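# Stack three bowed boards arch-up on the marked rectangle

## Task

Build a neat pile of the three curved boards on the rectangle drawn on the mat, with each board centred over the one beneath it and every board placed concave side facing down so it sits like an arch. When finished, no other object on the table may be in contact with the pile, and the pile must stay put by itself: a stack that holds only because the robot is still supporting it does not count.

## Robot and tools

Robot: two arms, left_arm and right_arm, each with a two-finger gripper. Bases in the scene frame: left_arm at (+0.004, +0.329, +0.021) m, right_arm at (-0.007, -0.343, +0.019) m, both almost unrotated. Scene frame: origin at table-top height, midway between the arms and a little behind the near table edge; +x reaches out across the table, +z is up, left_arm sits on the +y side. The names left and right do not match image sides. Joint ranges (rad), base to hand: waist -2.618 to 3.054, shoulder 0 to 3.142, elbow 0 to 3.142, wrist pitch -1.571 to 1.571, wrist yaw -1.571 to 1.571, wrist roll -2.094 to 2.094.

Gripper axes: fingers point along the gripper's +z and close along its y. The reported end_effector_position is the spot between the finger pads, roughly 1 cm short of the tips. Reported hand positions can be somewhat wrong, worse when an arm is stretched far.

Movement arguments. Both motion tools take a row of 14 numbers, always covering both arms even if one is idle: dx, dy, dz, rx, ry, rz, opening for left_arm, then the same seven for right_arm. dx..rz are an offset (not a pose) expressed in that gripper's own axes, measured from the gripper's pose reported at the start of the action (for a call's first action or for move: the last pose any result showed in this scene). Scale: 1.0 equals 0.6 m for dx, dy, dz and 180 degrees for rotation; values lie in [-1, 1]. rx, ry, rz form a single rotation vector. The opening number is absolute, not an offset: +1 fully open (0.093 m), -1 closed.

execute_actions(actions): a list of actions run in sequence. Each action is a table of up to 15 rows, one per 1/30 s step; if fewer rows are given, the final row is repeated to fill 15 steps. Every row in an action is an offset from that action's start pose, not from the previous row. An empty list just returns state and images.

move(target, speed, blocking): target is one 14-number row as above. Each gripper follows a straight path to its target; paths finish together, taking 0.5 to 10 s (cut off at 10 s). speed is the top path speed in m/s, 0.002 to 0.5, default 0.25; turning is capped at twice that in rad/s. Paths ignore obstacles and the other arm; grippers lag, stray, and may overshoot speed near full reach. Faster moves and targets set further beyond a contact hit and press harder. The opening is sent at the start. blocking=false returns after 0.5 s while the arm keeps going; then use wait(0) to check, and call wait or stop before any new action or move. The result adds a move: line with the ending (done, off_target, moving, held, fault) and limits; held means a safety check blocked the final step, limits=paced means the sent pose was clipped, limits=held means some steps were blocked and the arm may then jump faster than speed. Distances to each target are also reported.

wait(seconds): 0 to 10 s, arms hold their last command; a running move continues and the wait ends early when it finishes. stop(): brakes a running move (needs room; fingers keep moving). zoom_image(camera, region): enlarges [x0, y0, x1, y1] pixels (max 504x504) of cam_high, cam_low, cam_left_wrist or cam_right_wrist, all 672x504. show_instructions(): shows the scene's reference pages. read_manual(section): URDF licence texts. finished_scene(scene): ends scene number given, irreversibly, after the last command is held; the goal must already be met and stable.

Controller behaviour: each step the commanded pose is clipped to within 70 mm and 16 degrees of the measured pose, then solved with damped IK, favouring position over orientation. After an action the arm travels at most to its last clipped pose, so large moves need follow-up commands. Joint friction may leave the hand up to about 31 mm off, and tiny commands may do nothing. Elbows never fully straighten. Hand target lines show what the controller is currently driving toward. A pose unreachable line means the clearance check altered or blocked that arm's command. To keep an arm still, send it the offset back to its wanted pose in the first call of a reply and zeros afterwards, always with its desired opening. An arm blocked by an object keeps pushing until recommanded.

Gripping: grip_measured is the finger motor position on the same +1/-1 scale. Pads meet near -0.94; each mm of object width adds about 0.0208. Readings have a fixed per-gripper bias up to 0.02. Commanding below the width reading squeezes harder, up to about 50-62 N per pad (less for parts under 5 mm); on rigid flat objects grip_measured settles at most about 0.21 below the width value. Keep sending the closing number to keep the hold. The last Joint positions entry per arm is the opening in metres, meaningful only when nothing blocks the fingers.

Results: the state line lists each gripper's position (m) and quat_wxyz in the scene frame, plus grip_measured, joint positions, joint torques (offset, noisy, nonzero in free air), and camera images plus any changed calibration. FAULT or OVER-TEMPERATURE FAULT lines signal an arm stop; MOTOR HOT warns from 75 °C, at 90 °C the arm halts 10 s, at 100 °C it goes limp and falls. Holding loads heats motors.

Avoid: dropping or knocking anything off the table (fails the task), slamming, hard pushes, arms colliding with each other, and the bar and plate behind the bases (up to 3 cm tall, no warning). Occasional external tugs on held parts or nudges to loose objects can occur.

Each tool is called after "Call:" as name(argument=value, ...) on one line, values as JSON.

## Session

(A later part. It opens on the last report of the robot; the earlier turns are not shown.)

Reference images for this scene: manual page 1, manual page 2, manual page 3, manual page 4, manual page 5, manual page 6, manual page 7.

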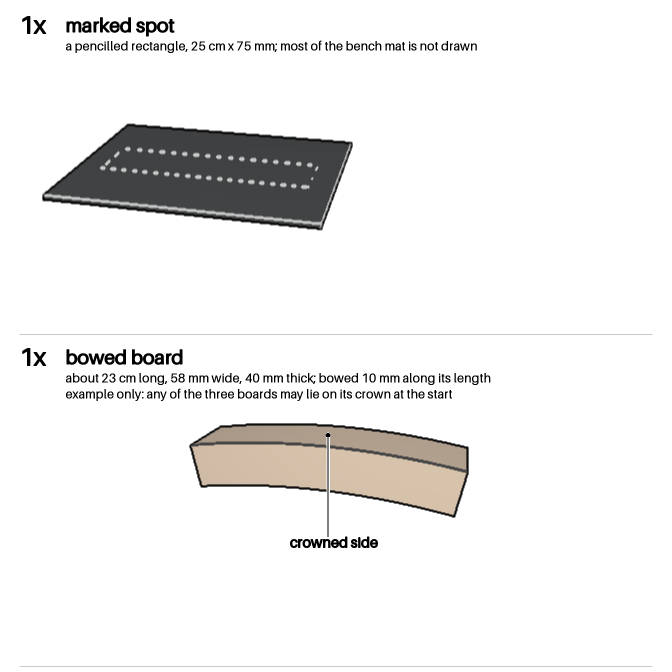

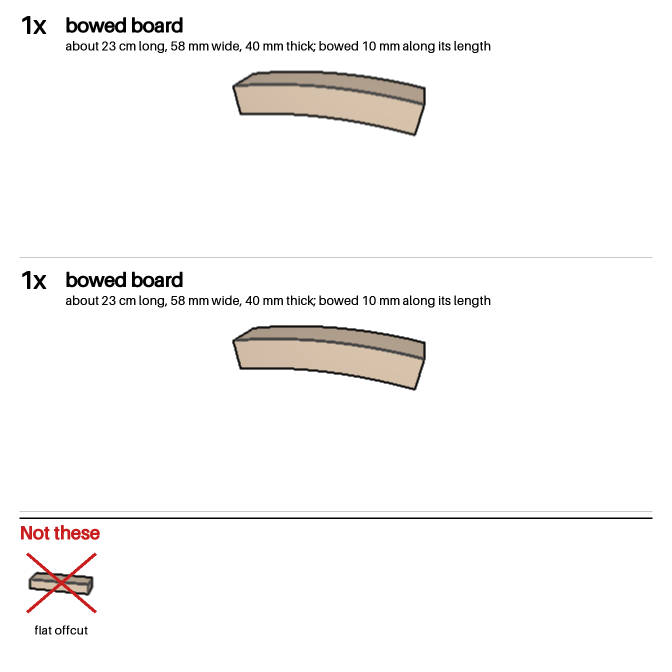

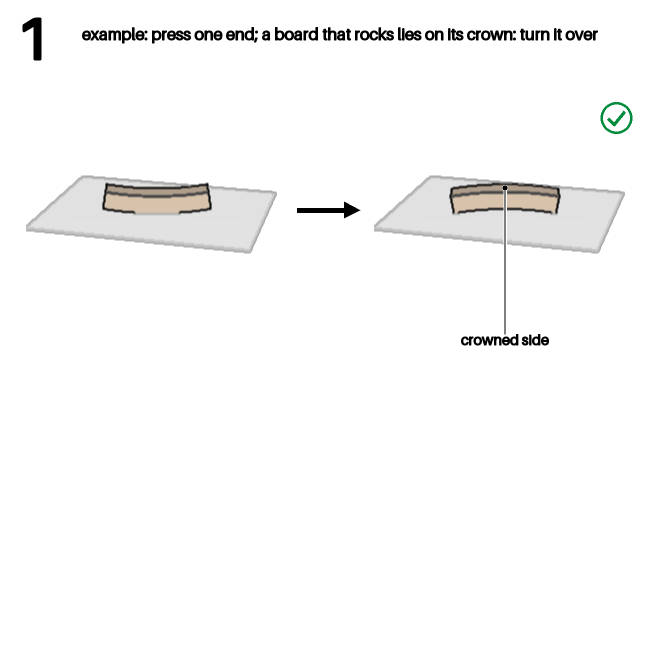

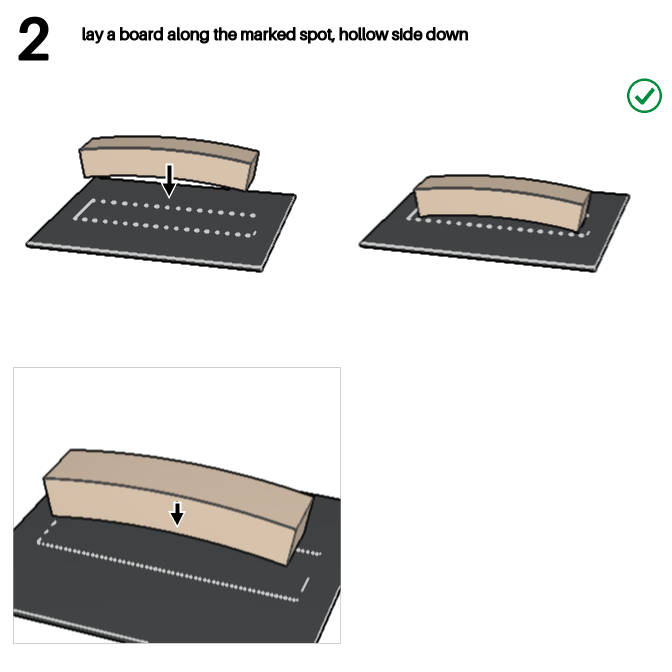

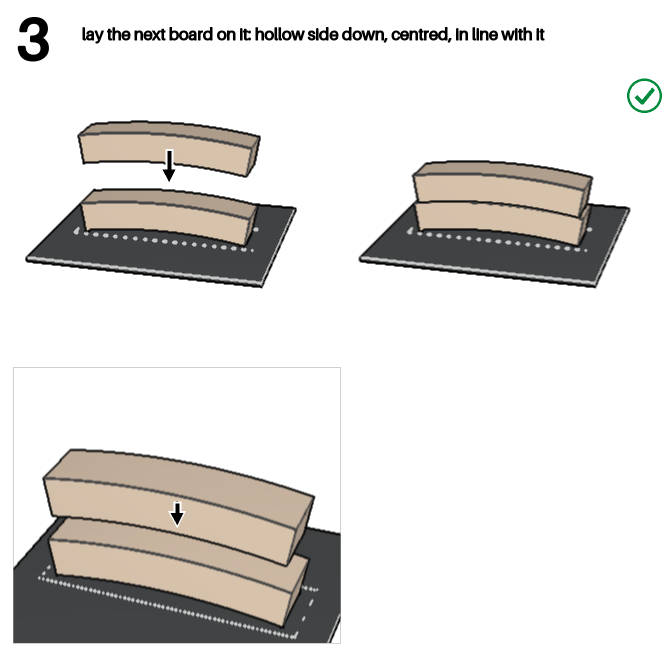

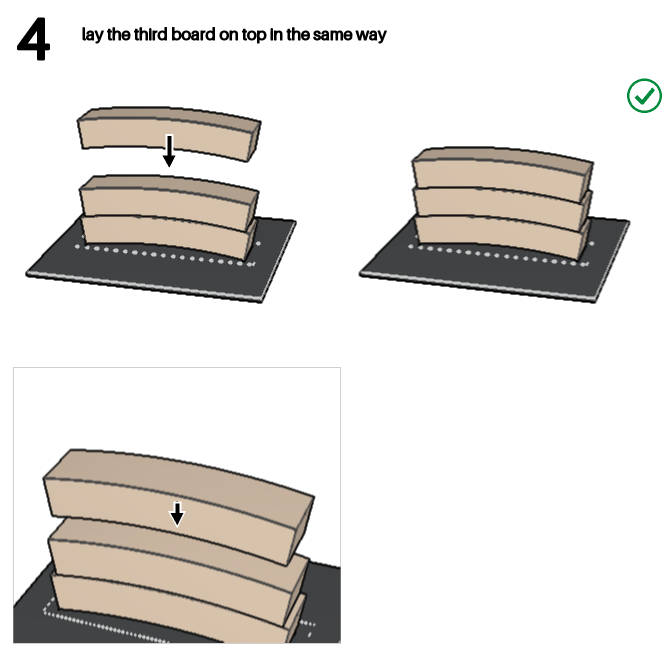

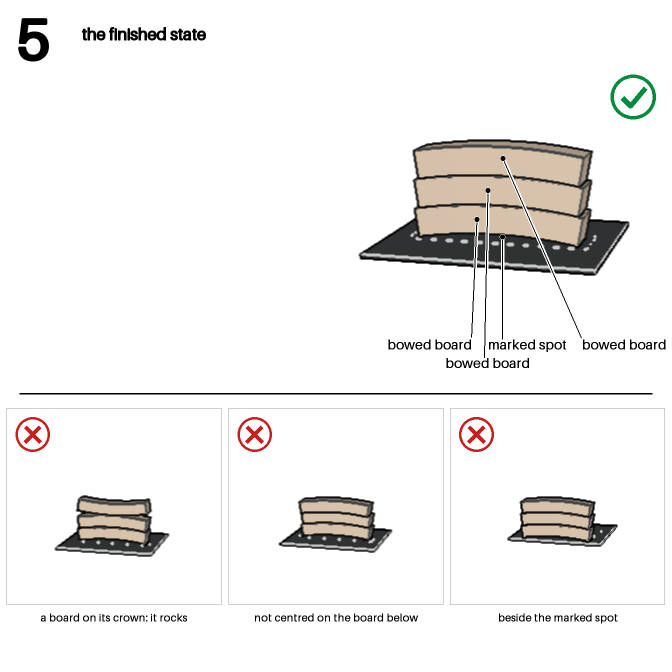

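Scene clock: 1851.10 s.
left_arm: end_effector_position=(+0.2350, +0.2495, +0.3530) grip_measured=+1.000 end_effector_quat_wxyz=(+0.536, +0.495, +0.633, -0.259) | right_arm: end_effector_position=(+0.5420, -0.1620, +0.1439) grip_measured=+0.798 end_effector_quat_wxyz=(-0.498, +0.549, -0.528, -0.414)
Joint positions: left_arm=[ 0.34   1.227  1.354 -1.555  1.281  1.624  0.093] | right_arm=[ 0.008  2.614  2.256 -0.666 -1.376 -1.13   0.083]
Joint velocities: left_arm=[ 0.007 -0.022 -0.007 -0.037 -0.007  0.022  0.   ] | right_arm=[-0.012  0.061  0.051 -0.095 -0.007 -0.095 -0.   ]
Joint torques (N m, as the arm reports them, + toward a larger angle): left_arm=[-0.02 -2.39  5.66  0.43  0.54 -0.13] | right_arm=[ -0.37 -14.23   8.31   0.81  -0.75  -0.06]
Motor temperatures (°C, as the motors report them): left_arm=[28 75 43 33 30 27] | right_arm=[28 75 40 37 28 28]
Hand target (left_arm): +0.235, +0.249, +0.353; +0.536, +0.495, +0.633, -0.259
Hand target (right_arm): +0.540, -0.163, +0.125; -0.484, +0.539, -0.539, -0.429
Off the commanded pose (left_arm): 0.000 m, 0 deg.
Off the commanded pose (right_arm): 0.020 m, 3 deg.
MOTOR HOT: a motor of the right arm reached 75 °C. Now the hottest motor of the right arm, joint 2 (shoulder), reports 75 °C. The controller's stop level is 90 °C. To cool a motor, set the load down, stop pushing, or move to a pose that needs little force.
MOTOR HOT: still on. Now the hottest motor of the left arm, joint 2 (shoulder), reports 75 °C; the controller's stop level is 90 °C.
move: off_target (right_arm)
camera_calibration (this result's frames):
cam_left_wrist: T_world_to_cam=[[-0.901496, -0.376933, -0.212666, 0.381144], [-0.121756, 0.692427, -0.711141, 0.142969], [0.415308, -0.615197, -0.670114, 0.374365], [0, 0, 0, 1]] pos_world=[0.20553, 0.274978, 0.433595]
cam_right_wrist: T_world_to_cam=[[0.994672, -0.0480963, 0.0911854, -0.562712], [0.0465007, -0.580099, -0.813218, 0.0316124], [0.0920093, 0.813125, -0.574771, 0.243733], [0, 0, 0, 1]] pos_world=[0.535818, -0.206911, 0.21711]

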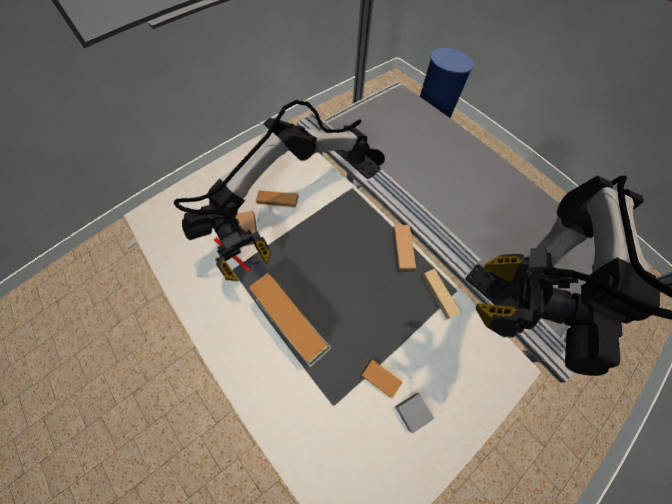

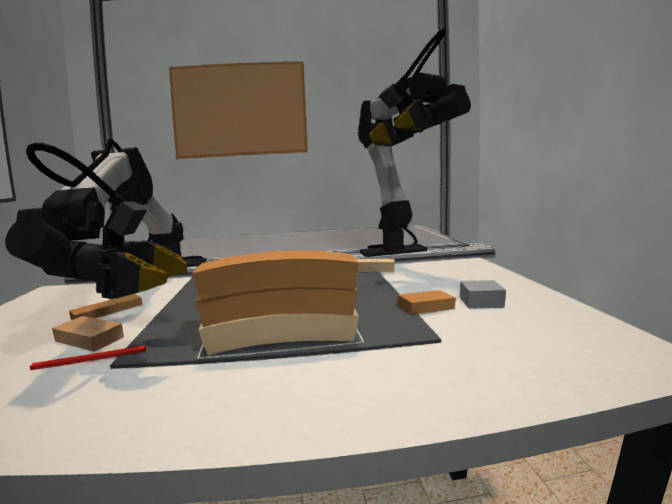

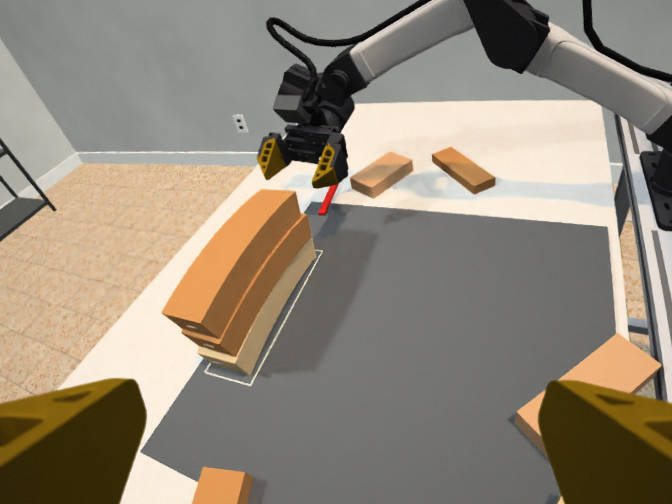

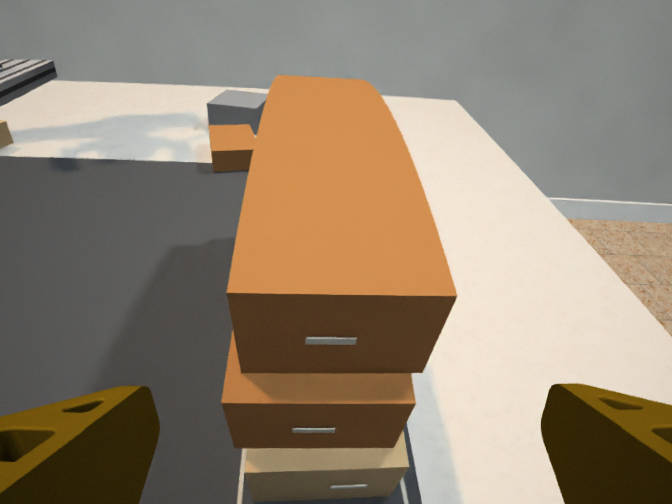

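Call:
move(target=[0,0,0,0,0,0,1,0.05,0.005,0.01,0,0,0.02,0.8], speed=0.08)

Call:
move(target=[0,0,0,0,0,0,1,-0.03,0.007,0.128,0,0,0,0.8], speed=0.06)

Scene clock: 1856.20 s.
left_arm: end_effector_position=(+0.2350, +0.2495, +0.3530) grip_measured=+1.000 end_effector_quat_wxyz=(+0.536, +0.495, +0.633, -0.259) | right_arm: end_effector_position=(+0.5445, -0.1619, +0.1325) grip_measured=+0.798 end_effector_quat_wxyz=(+0.496, -0.542, +0.534, +0.419)
Joint positions: left_arm=[ 0.34   1.227  1.354 -1.555  1.281  1.624  0.093] | right_arm=[ 0.008  2.627  2.228 -0.6   -1.376 -1.084  0.083]
Joint velocities: left_arm=[-0.002 -0.007  0.007 -0.037 -0.022  0.022  0.   ] | right_arm=[ 0.012  0.002 -0.012  0.125  0.022  0.022 -0.001]
Joint torques (N m, as the arm reports them, + toward a larger angle): left_arm=[-0.1  -2.48  5.62  0.45  0.53 -0.1 ] | right_arm=[ -0.11 -15.51   5.55   1.06  -0.69   0.08]
Motor temperatures (°C, as the motors report them): left_arm=[28 73 43 33 30 27] | right_arm=[28 75 40 37 28 28]
Hand target (left_arm): +0.235, +0.249, +0.353; +0.536, +0.495, +0.633, -0.259
Hand target (right_arm): +0.542, -0.161, +0.113; -0.484, +0.533, -0.545, -0.430
Off the commanded pose (left_arm): 0.000 m, 0 deg.
Off the commanded pose (right_arm): 0.019 m, 2 deg.
MOTOR HOT: still on. Now the hottest motor of the left arm, joint 2 (shoulder), reports 73 °C; the controller's stop level is 90 °C.
MOTOR HOT: still on. Now the hottest motor of the right arm, joint 2 (shoulder), reports 75 °C; the controller's stop level is 90 °C.
move: off_target (right_arm)
camera_calibration (this result's frames):
cam_left_wrist: T_world_to_cam=[[-0.901496, -0.376933, -0.212666, 0.381144], [-0.121756, 0.692427, -0.711141, 0.142969], [0.415308, -0.615197, -0.670114, 0.374365], [0, 0, 0, 1]] pos_world=[0.20553, 0.274978, 0.433595]
cam_right_wrist: T_world_to_cam=[[0.995873, -0.0558325, 0.0715463, -0.563435], [0.0262972, -0.577006, -0.816316, 0.0341688], [0.0868596, 0.814829, -0.573157, 0.239679], [0, 0, 0, 1]] pos_world=[0.539393, -0.207039, 0.205578]

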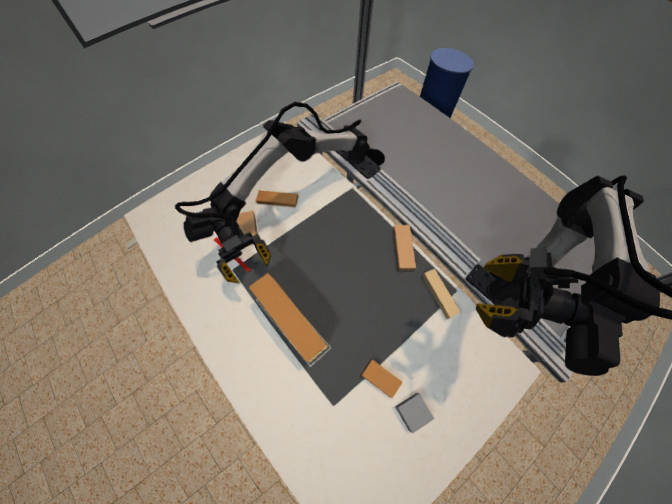

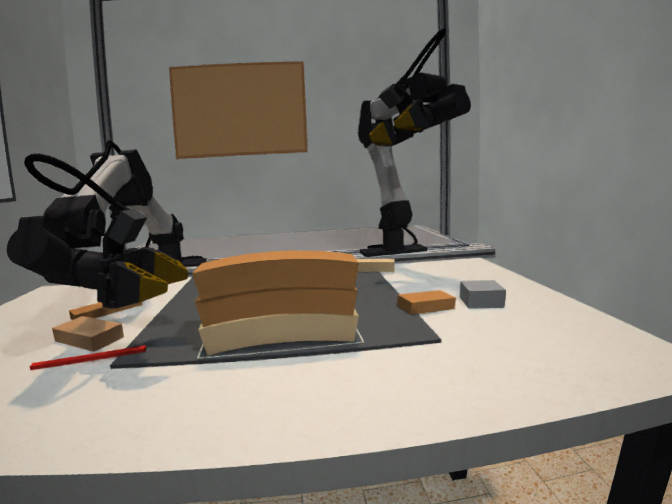

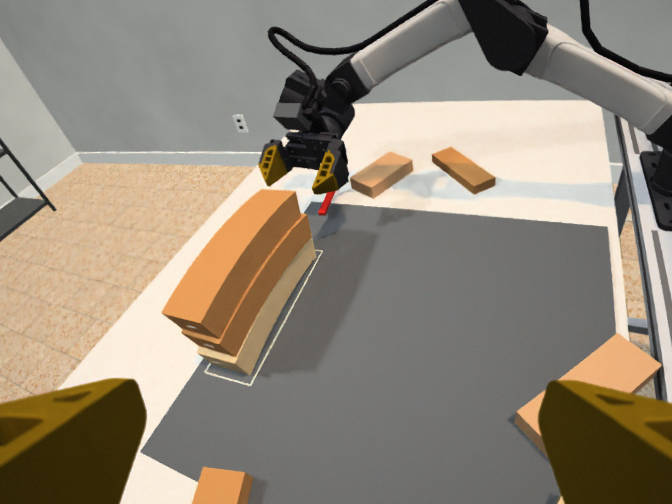

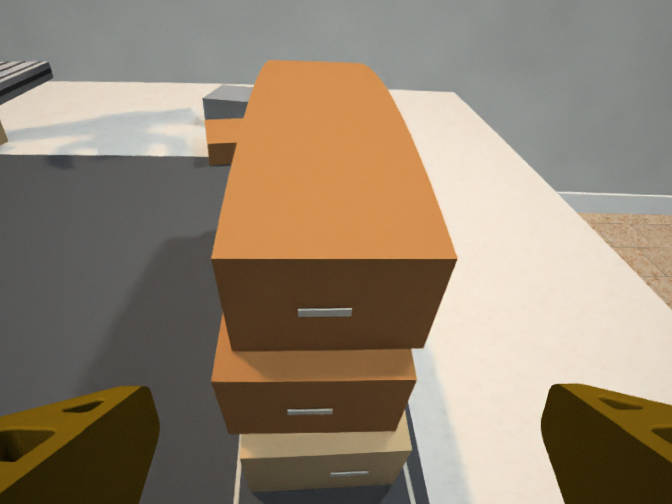

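Scene clock: 1857.93 s.
left_arm: end_effector_position=(+0.2350, +0.2495, +0.3530) grip_measured=+1.000 end_effector_quat_wxyz=(+0.536, +0.495, +0.633, -0.259) | right_arm: end_effector_position=(+0.5463, -0.0856, +0.1380) grip_measured=+0.798 end_effector_quat_wxyz=(+0.496, -0.544, +0.529, +0.422)
Joint positions: left_arm=[ 0.34   1.227  1.354 -1.555  1.281  1.624  0.093] | right_arm=[ 0.147  2.59   2.09  -0.098 -1.289 -0.677  0.083]
Joint velocities: left_arm=[-0.007 -0.002  0.012 -0.051 -0.007  0.022  0.   ] | right_arm=[ 0.007 -0.012 -0.017  0.081 -0.007  0.095  0.   ]
Joint torques (N m, as the arm reports them, + toward a larger angle): left_arm=[ 0.11 -2.51  5.47  0.44  0.52 -0.11] | right_arm=[  0.31 -18.4    5.95   1.48  -0.37   0.07]
Motor temperatures (°C, as the motors report them): left_arm=[28 72 43 33 30 27] | right_arm=[28 75 40 37 28 28]
Hand target (left_arm): +0.235, +0.249, +0.353; +0.536, +0.495, +0.633, -0.259
Hand target (right_arm): +0.544, -0.083, +0.138; -0.495, +0.542, -0.534, -0.420
Off the commanded pose (left_arm): 0.000 m, 0 deg.
Off the commanded pose (right_arm): 0.003 m, 1 deg.
MOTOR HOT: still on. Now the hottest motor of the right arm, joint 2 (shoulder), reports 75 °C; the controller's stop level is 90 °C.
MOTOR HOT: cleared. Now the hottest motor of the left arm, joint 2 (shoulder), reports 72 °C.
move: done
camera_calibration (this result's frames):
cam_left_wrist: T_world_to_cam=[[-0.901496, -0.376933, -0.212666, 0.381144], [-0.121756, 0.692427, -0.711141, 0.142969], [0.415308, -0.615197, -0.670114, 0.374365], [0, 0, 0, 1]] pos_world=[0.20553, 0.274978, 0.433595]
cam_right_wrist: T_world_to_cam=[[0.996057, -0.0454935, 0.07616, -0.56121], [0.0365816, -0.57148, -0.8198, 0.0779442], [0.0808195, 0.819354, -0.567562, 0.183407], [0, 0, 0, 1]] pos_world=[0.541323, -0.131263, 0.210736]

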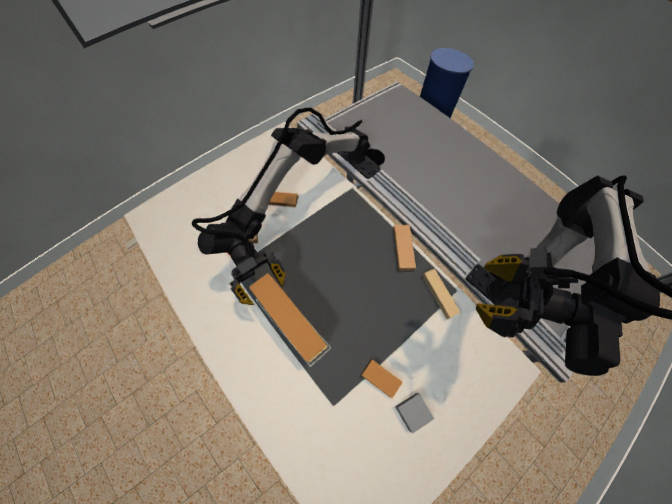

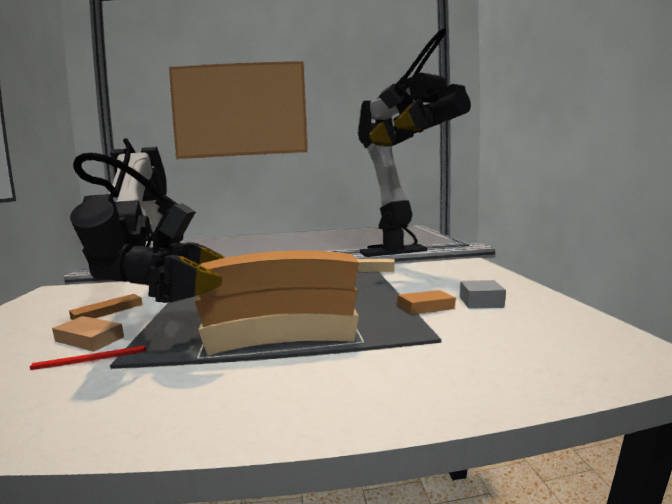

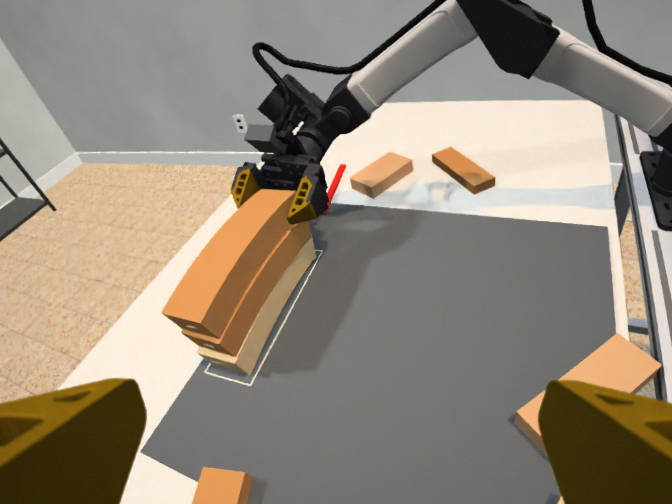

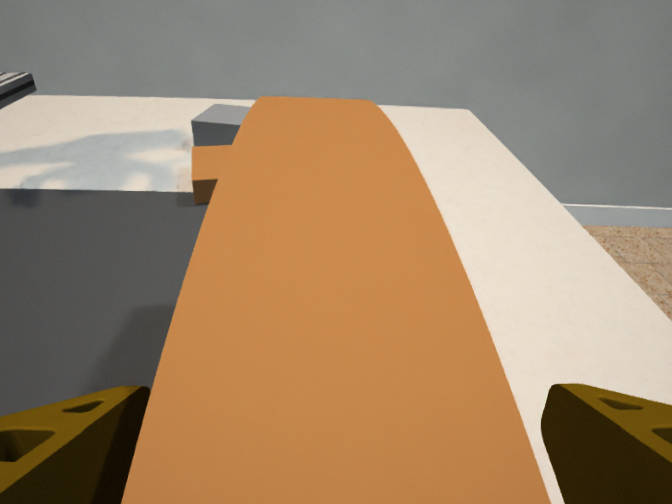

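Need −x 5 mm, down 20 mm, level.

Call:
move(target=[0,0,0,0,0,0,1,0.045,0.022,0.008,0,0,0.025,1], speed=0.04)

Scene clock: 1860.67 s.
left_arm: end_effector_position=(+0.2350, +0.2495, +0.3530) grip_measured=+1.000 end_effector_quat_wxyz=(+0.536, +0.495, +0.633, -0.259) | right_arm: end_effector_position=(+0.5398, -0.0866, +0.1152) grip_measured=+0.983 end_effector_quat_wxyz=(+0.485, -0.526, +0.545, +0.436)
Joint positions: left_arm=[ 0.34   1.227  1.354 -1.555  1.281  1.624  0.093] | right_arm=[ 0.147  2.59   1.99   0.017 -1.287 -0.603  0.092]
Joint velocities: left_arm=[-0.002 -0.002 -0.017  0.125 -0.051  0.007  0.   ] | right_arm=[-0.007 -0.012 -0.002  0.066  0.007  0.007 -0.001]
Joint torques (N m, as the arm reports them, + toward a larger angle): left_arm=[ 0.09 -2.64  5.58  0.48  0.54 -0.08] | right_arm=[  0.16 -17.28   5.8    1.49  -0.46   0.09]
Motor temperatures (°C, as the motors report them): left_arm=[28 71 43 32 30 27] | right_arm=[28 76 40 37 28 28]
Hand target (left_arm): +0.235, +0.249, +0.353; +0.536, +0.495, +0.633, -0.259
Hand target (right_arm): +0.536, -0.085, +0.110; -0.479, +0.523, -0.550, -0.441
Off the commanded pose (left_arm): 0.000 m, 0 deg.
Off the commanded pose (right_arm): 0.007 m, 1 deg.
MOTOR HOT: still on. Now the hottest motor of the right arm, joint 2 (shoulder), reports 76 °C; the controller's stop level is 90 °C.
move: done
camera_calibration (this result's frames):
cam_left_wrist: T_world_to_cam=[[-0.901496, -0.376933, -0.212666, 0.381144], [-0.121756, 0.692427, -0.711141, 0.142969], [0.415308, -0.615197, -0.670114, 0.374365], [0, 0, 0, 1]] pos_world=[0.20553, 0.274978, 0.433595]
cam_right_wrist: T_world_to_cam=[[0.998151, -0.0583562, 0.0170224, -0.548527], [-0.0190398, -0.566065, -0.824141, 0.0899514], [0.0577295, 0.822293, -0.566129, 0.184435], [0, 0, 0, 1]] pos_world=[0.538578, -0.132751, 0.187884]

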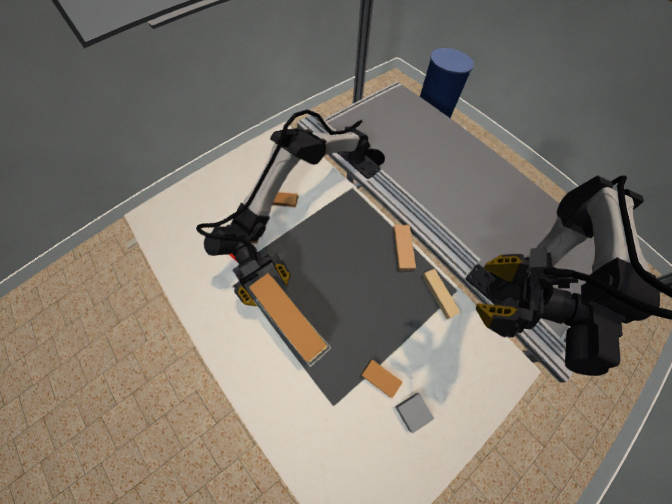

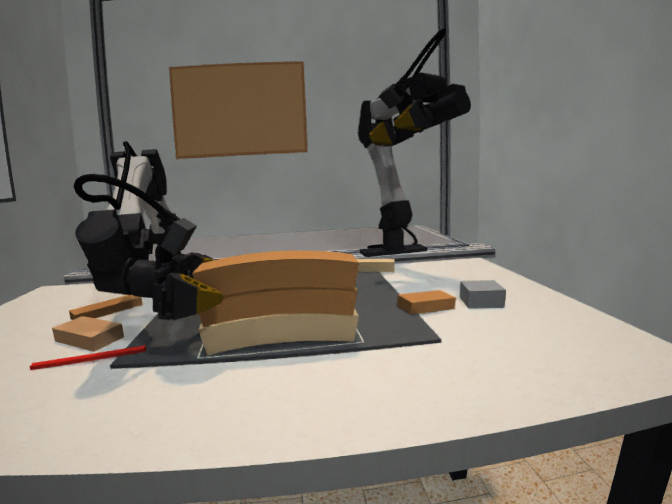

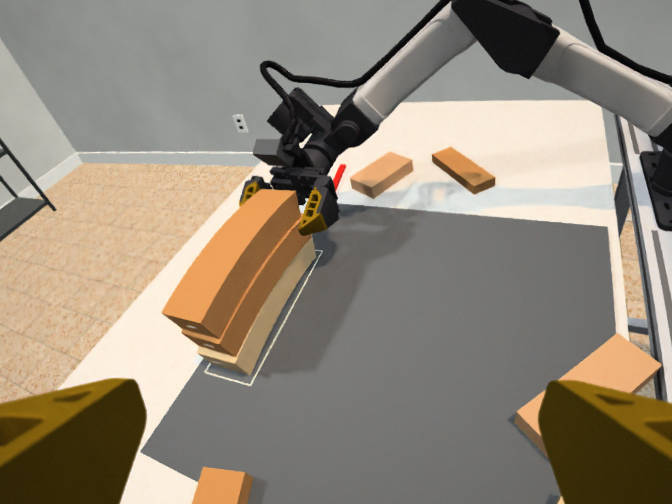

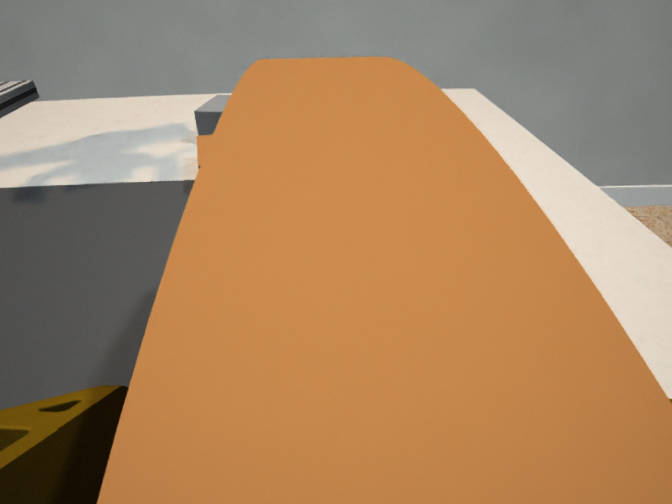

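Call:
execute_actions(actions=[[[0,0,0,0,0,0,1,0,-0.004,0,0,0,0,-0.3]],[[0,0,0,0,0,0,1,0,0,0,0,0,0,-0.3]],[[0,0,0,0,0,0,1,0,0,0,0,0,0,-0.3]],[[0,0,0,0,0,0,1,0,0,0,0,0,0,0.9]]])

Call:
move(target=[0,0,0,0,0,0,1,0.025,0,-0.125,0,0,0,0.9], speed=0.08)

Scene clock: 1864.83 s.
left_arm: end_effector_position=(+0.2350, +0.2495, +0.3530) grip_measured=+1.000 end_effector_quat_wxyz=(+0.536, +0.495, +0.633, -0.259) | right_arm: end_effector_position=(+0.5403, -0.0866, +0.1160) grip_measured=+0.898 end_effector_quat_wxyz=(+0.487, -0.527, +0.544, +0.435)
Joint positions: left_arm=[ 0.34   1.227  1.354 -1.555  1.281  1.624  0.093] | right_arm=[ 0.147  2.59   1.99   0.023 -1.287 -0.601  0.088]
Joint velocities: left_arm=[-0.002 -0.007 -0.002 -0.081 -0.081  0.022  0.   ] | right_arm=[-0.002 -0.012 -0.022  0.007 -0.022  0.037 -0.   ]
Joint torques (N m, as the arm reports them, + toward a larger angle): left_arm=[-0.02 -2.55  5.37  0.45  0.57 -0.07] | right_arm=[ -0.22 -17.16   7.7    1.42  -0.49   0.03]
Motor temperatures (°C, as the motors report them): left_arm=[28 69 43 32 30 27] | right_arm=[28 77 40 38 28 28]
Hand target (left_arm): +0.235, +0.249, +0.353; +0.536, +0.495, +0.633, -0.259
Hand target (right_arm): +0.540, -0.087, +0.116; +0.487, -0.527, +0.544, +0.435
Off the commanded pose (left_arm): 0.000 m, 0 deg.
Off the commanded pose (right_arm): 0.000 m, 0 deg.
MOTOR HOT: still on. Now the hottest motor of the right arm, joint 2 (shoulder), reports 77 °C; the controller's stop level is 90 °C.
camera_calibration (this result's frames):
cam_left_wrist: T_world_to_cam=[[-0.901496, -0.376933, -0.212666, 0.381144], [-0.121756, 0.692427, -0.711141, 0.142969], [0.415308, -0.615197, -0.670114, 0.374365], [0, 0, 0, 1]] pos_world=[0.20553, 0.274978, 0.433595]
cam_right_wrist: T_world_to_cam=[[0.998053, -0.0586937, 0.0210838, -0.549451], [-0.0158079, -0.56511, -0.824864, 0.0890804], [0.060329, 0.822925, -0.564938, 0.18331], [0, 0, 0, 1]] pos_world=[0.538731, -0.132759, 0.188623]

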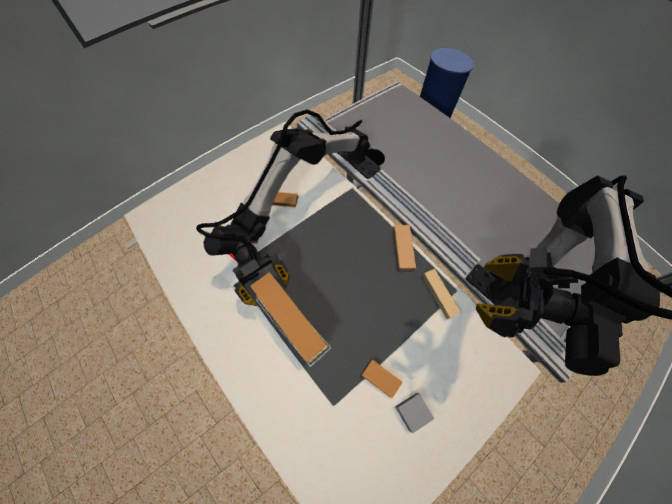

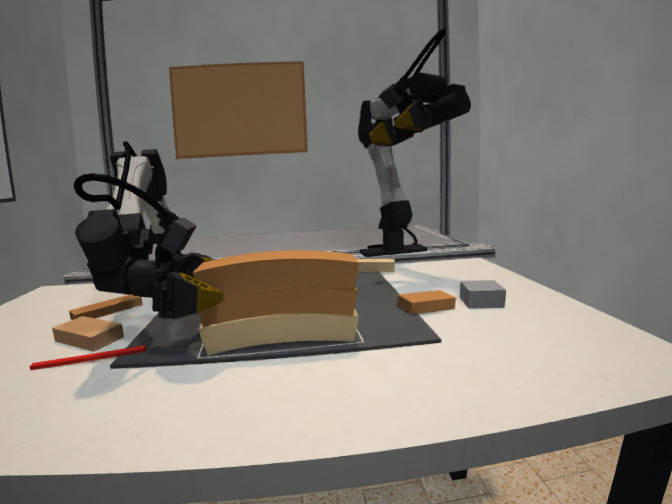

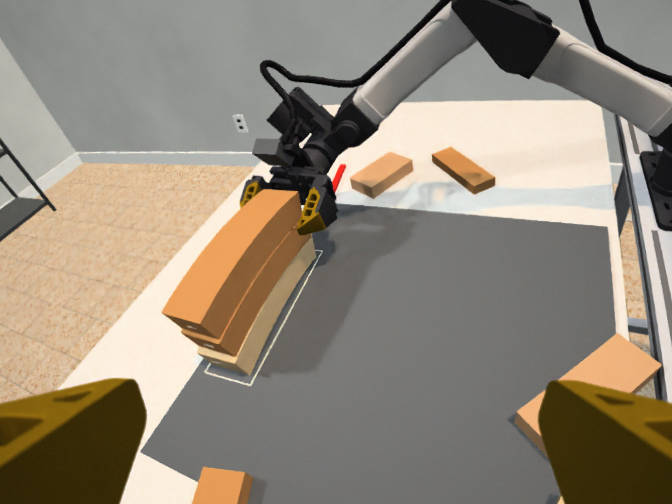

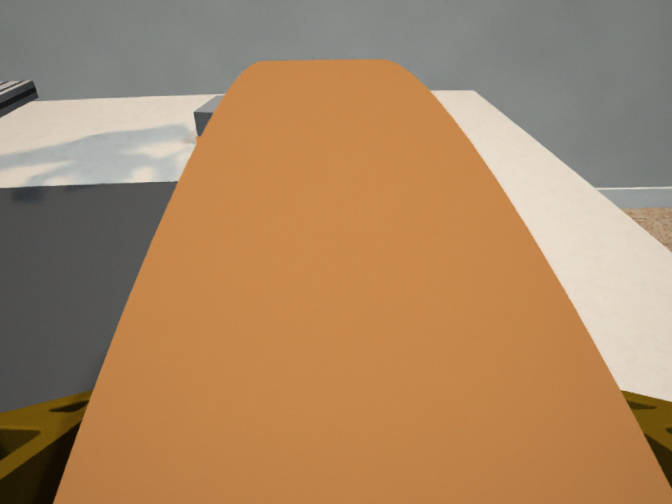

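Scene clock: 1866.57 s.
left_arm: end_effector_position=(+0.2350, +0.2495, +0.3530) grip_measured=+1.000 end_effector_quat_wxyz=(+0.536, +0.495, +0.633, -0.259) | right_arm: end_effector_position=(+0.5366, -0.1619, +0.1216) grip_measured=+0.898 end_effector_quat_wxyz=(+0.495, -0.532, +0.540, +0.425)
Joint positions: left_arm=[ 0.34   1.227  1.354 -1.555  1.281  1.624  0.093] | right_arm=[ 0.008  2.577  2.072 -0.438 -1.379 -1.005  0.088]
Joint velocities: left_arm=[-0.012  0.002 -0.002  0.037 -0.007 -0.022  0.   ] | right_arm=[-0.012 -0.007  0.017 -0.11   0.081 -0.051  0.001]
Joint torques (N m, as the arm reports them, + toward a larger angle): left_arm=[-0.09 -2.53  5.57  0.47  0.53 -0.08] | right_arm=[ -0.3  -15.05   8.27   0.85  -0.76  -0.03]
Motor temperatures (°C, as the motors report them): left_arm=[28 69 43 32 30 27] | right_arm=[28 77 40 38 28 28]
Hand target (left_arm): +0.235, +0.249, +0.353; +0.536, +0.495, +0.633, -0.259
Hand target (right_arm): +0.536, -0.163, +0.112; +0.488, -0.526, +0.545, +0.434
Off the commanded pose (left_arm): 0.000 m, 0 deg.
Off the commanded pose (right_arm): 0.009 m, 2 deg.
MOTOR HOT: still on. Now the hottest motor of the right arm, joint 2 (shoulder), reports 77 °C; the controller's stop level is 90 °C.
move: done
camera_calibration (this result's frames):
cam_left_wrist: T_world_to_cam=[[-0.901496, -0.376933, -0.212666, 0.381144], [-0.121756, 0.692427, -0.711141, 0.142969], [0.415308, -0.615197, -0.670114, 0.374365], [0, 0, 0, 1]] pos_world=[0.20553, 0.274978, 0.433595]
cam_right_wrist: T_world_to_cam=[[0.996544, -0.066682, 0.0495238, -0.55427], [0.00288199, -0.568117, -0.822943, 0.0402402], [0.0830107, 0.820242, -0.565962, 0.236205], [0, 0, 0, 1]] pos_world=[0.532631, -0.207844, 0.194248]

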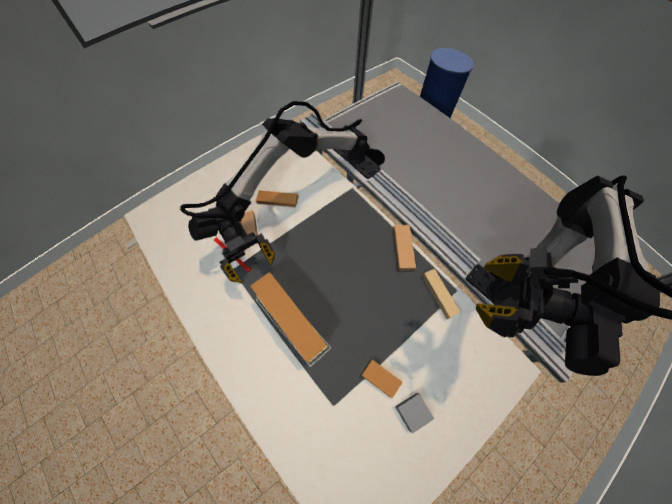

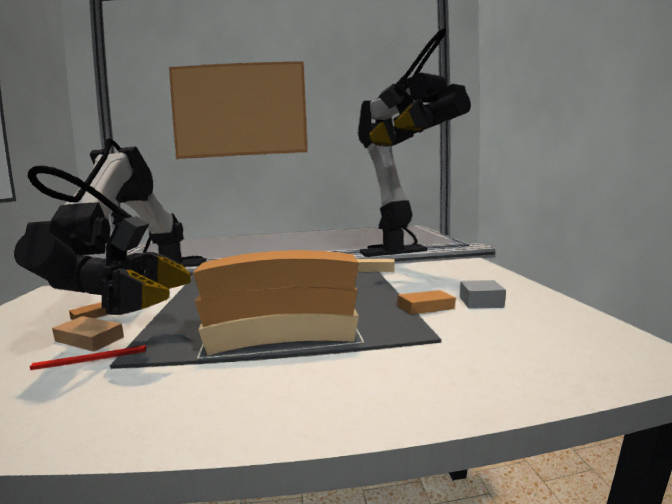

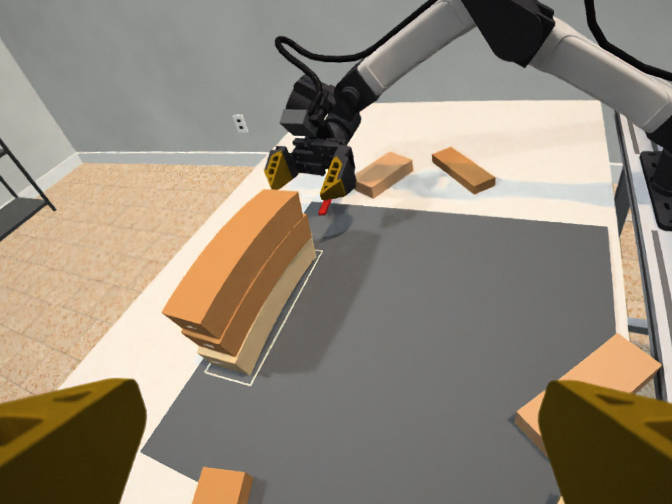

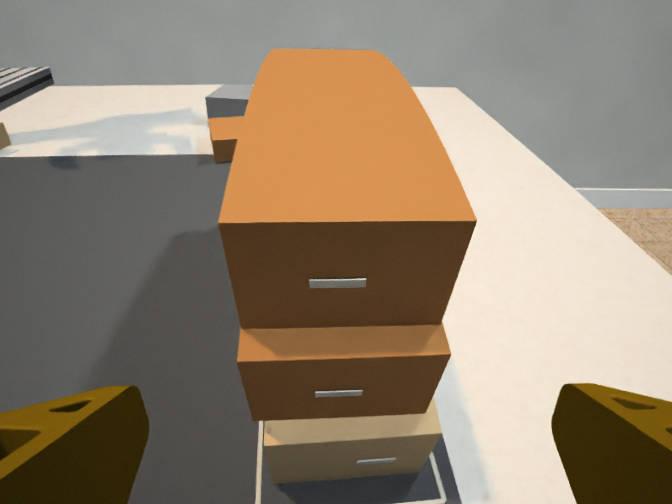

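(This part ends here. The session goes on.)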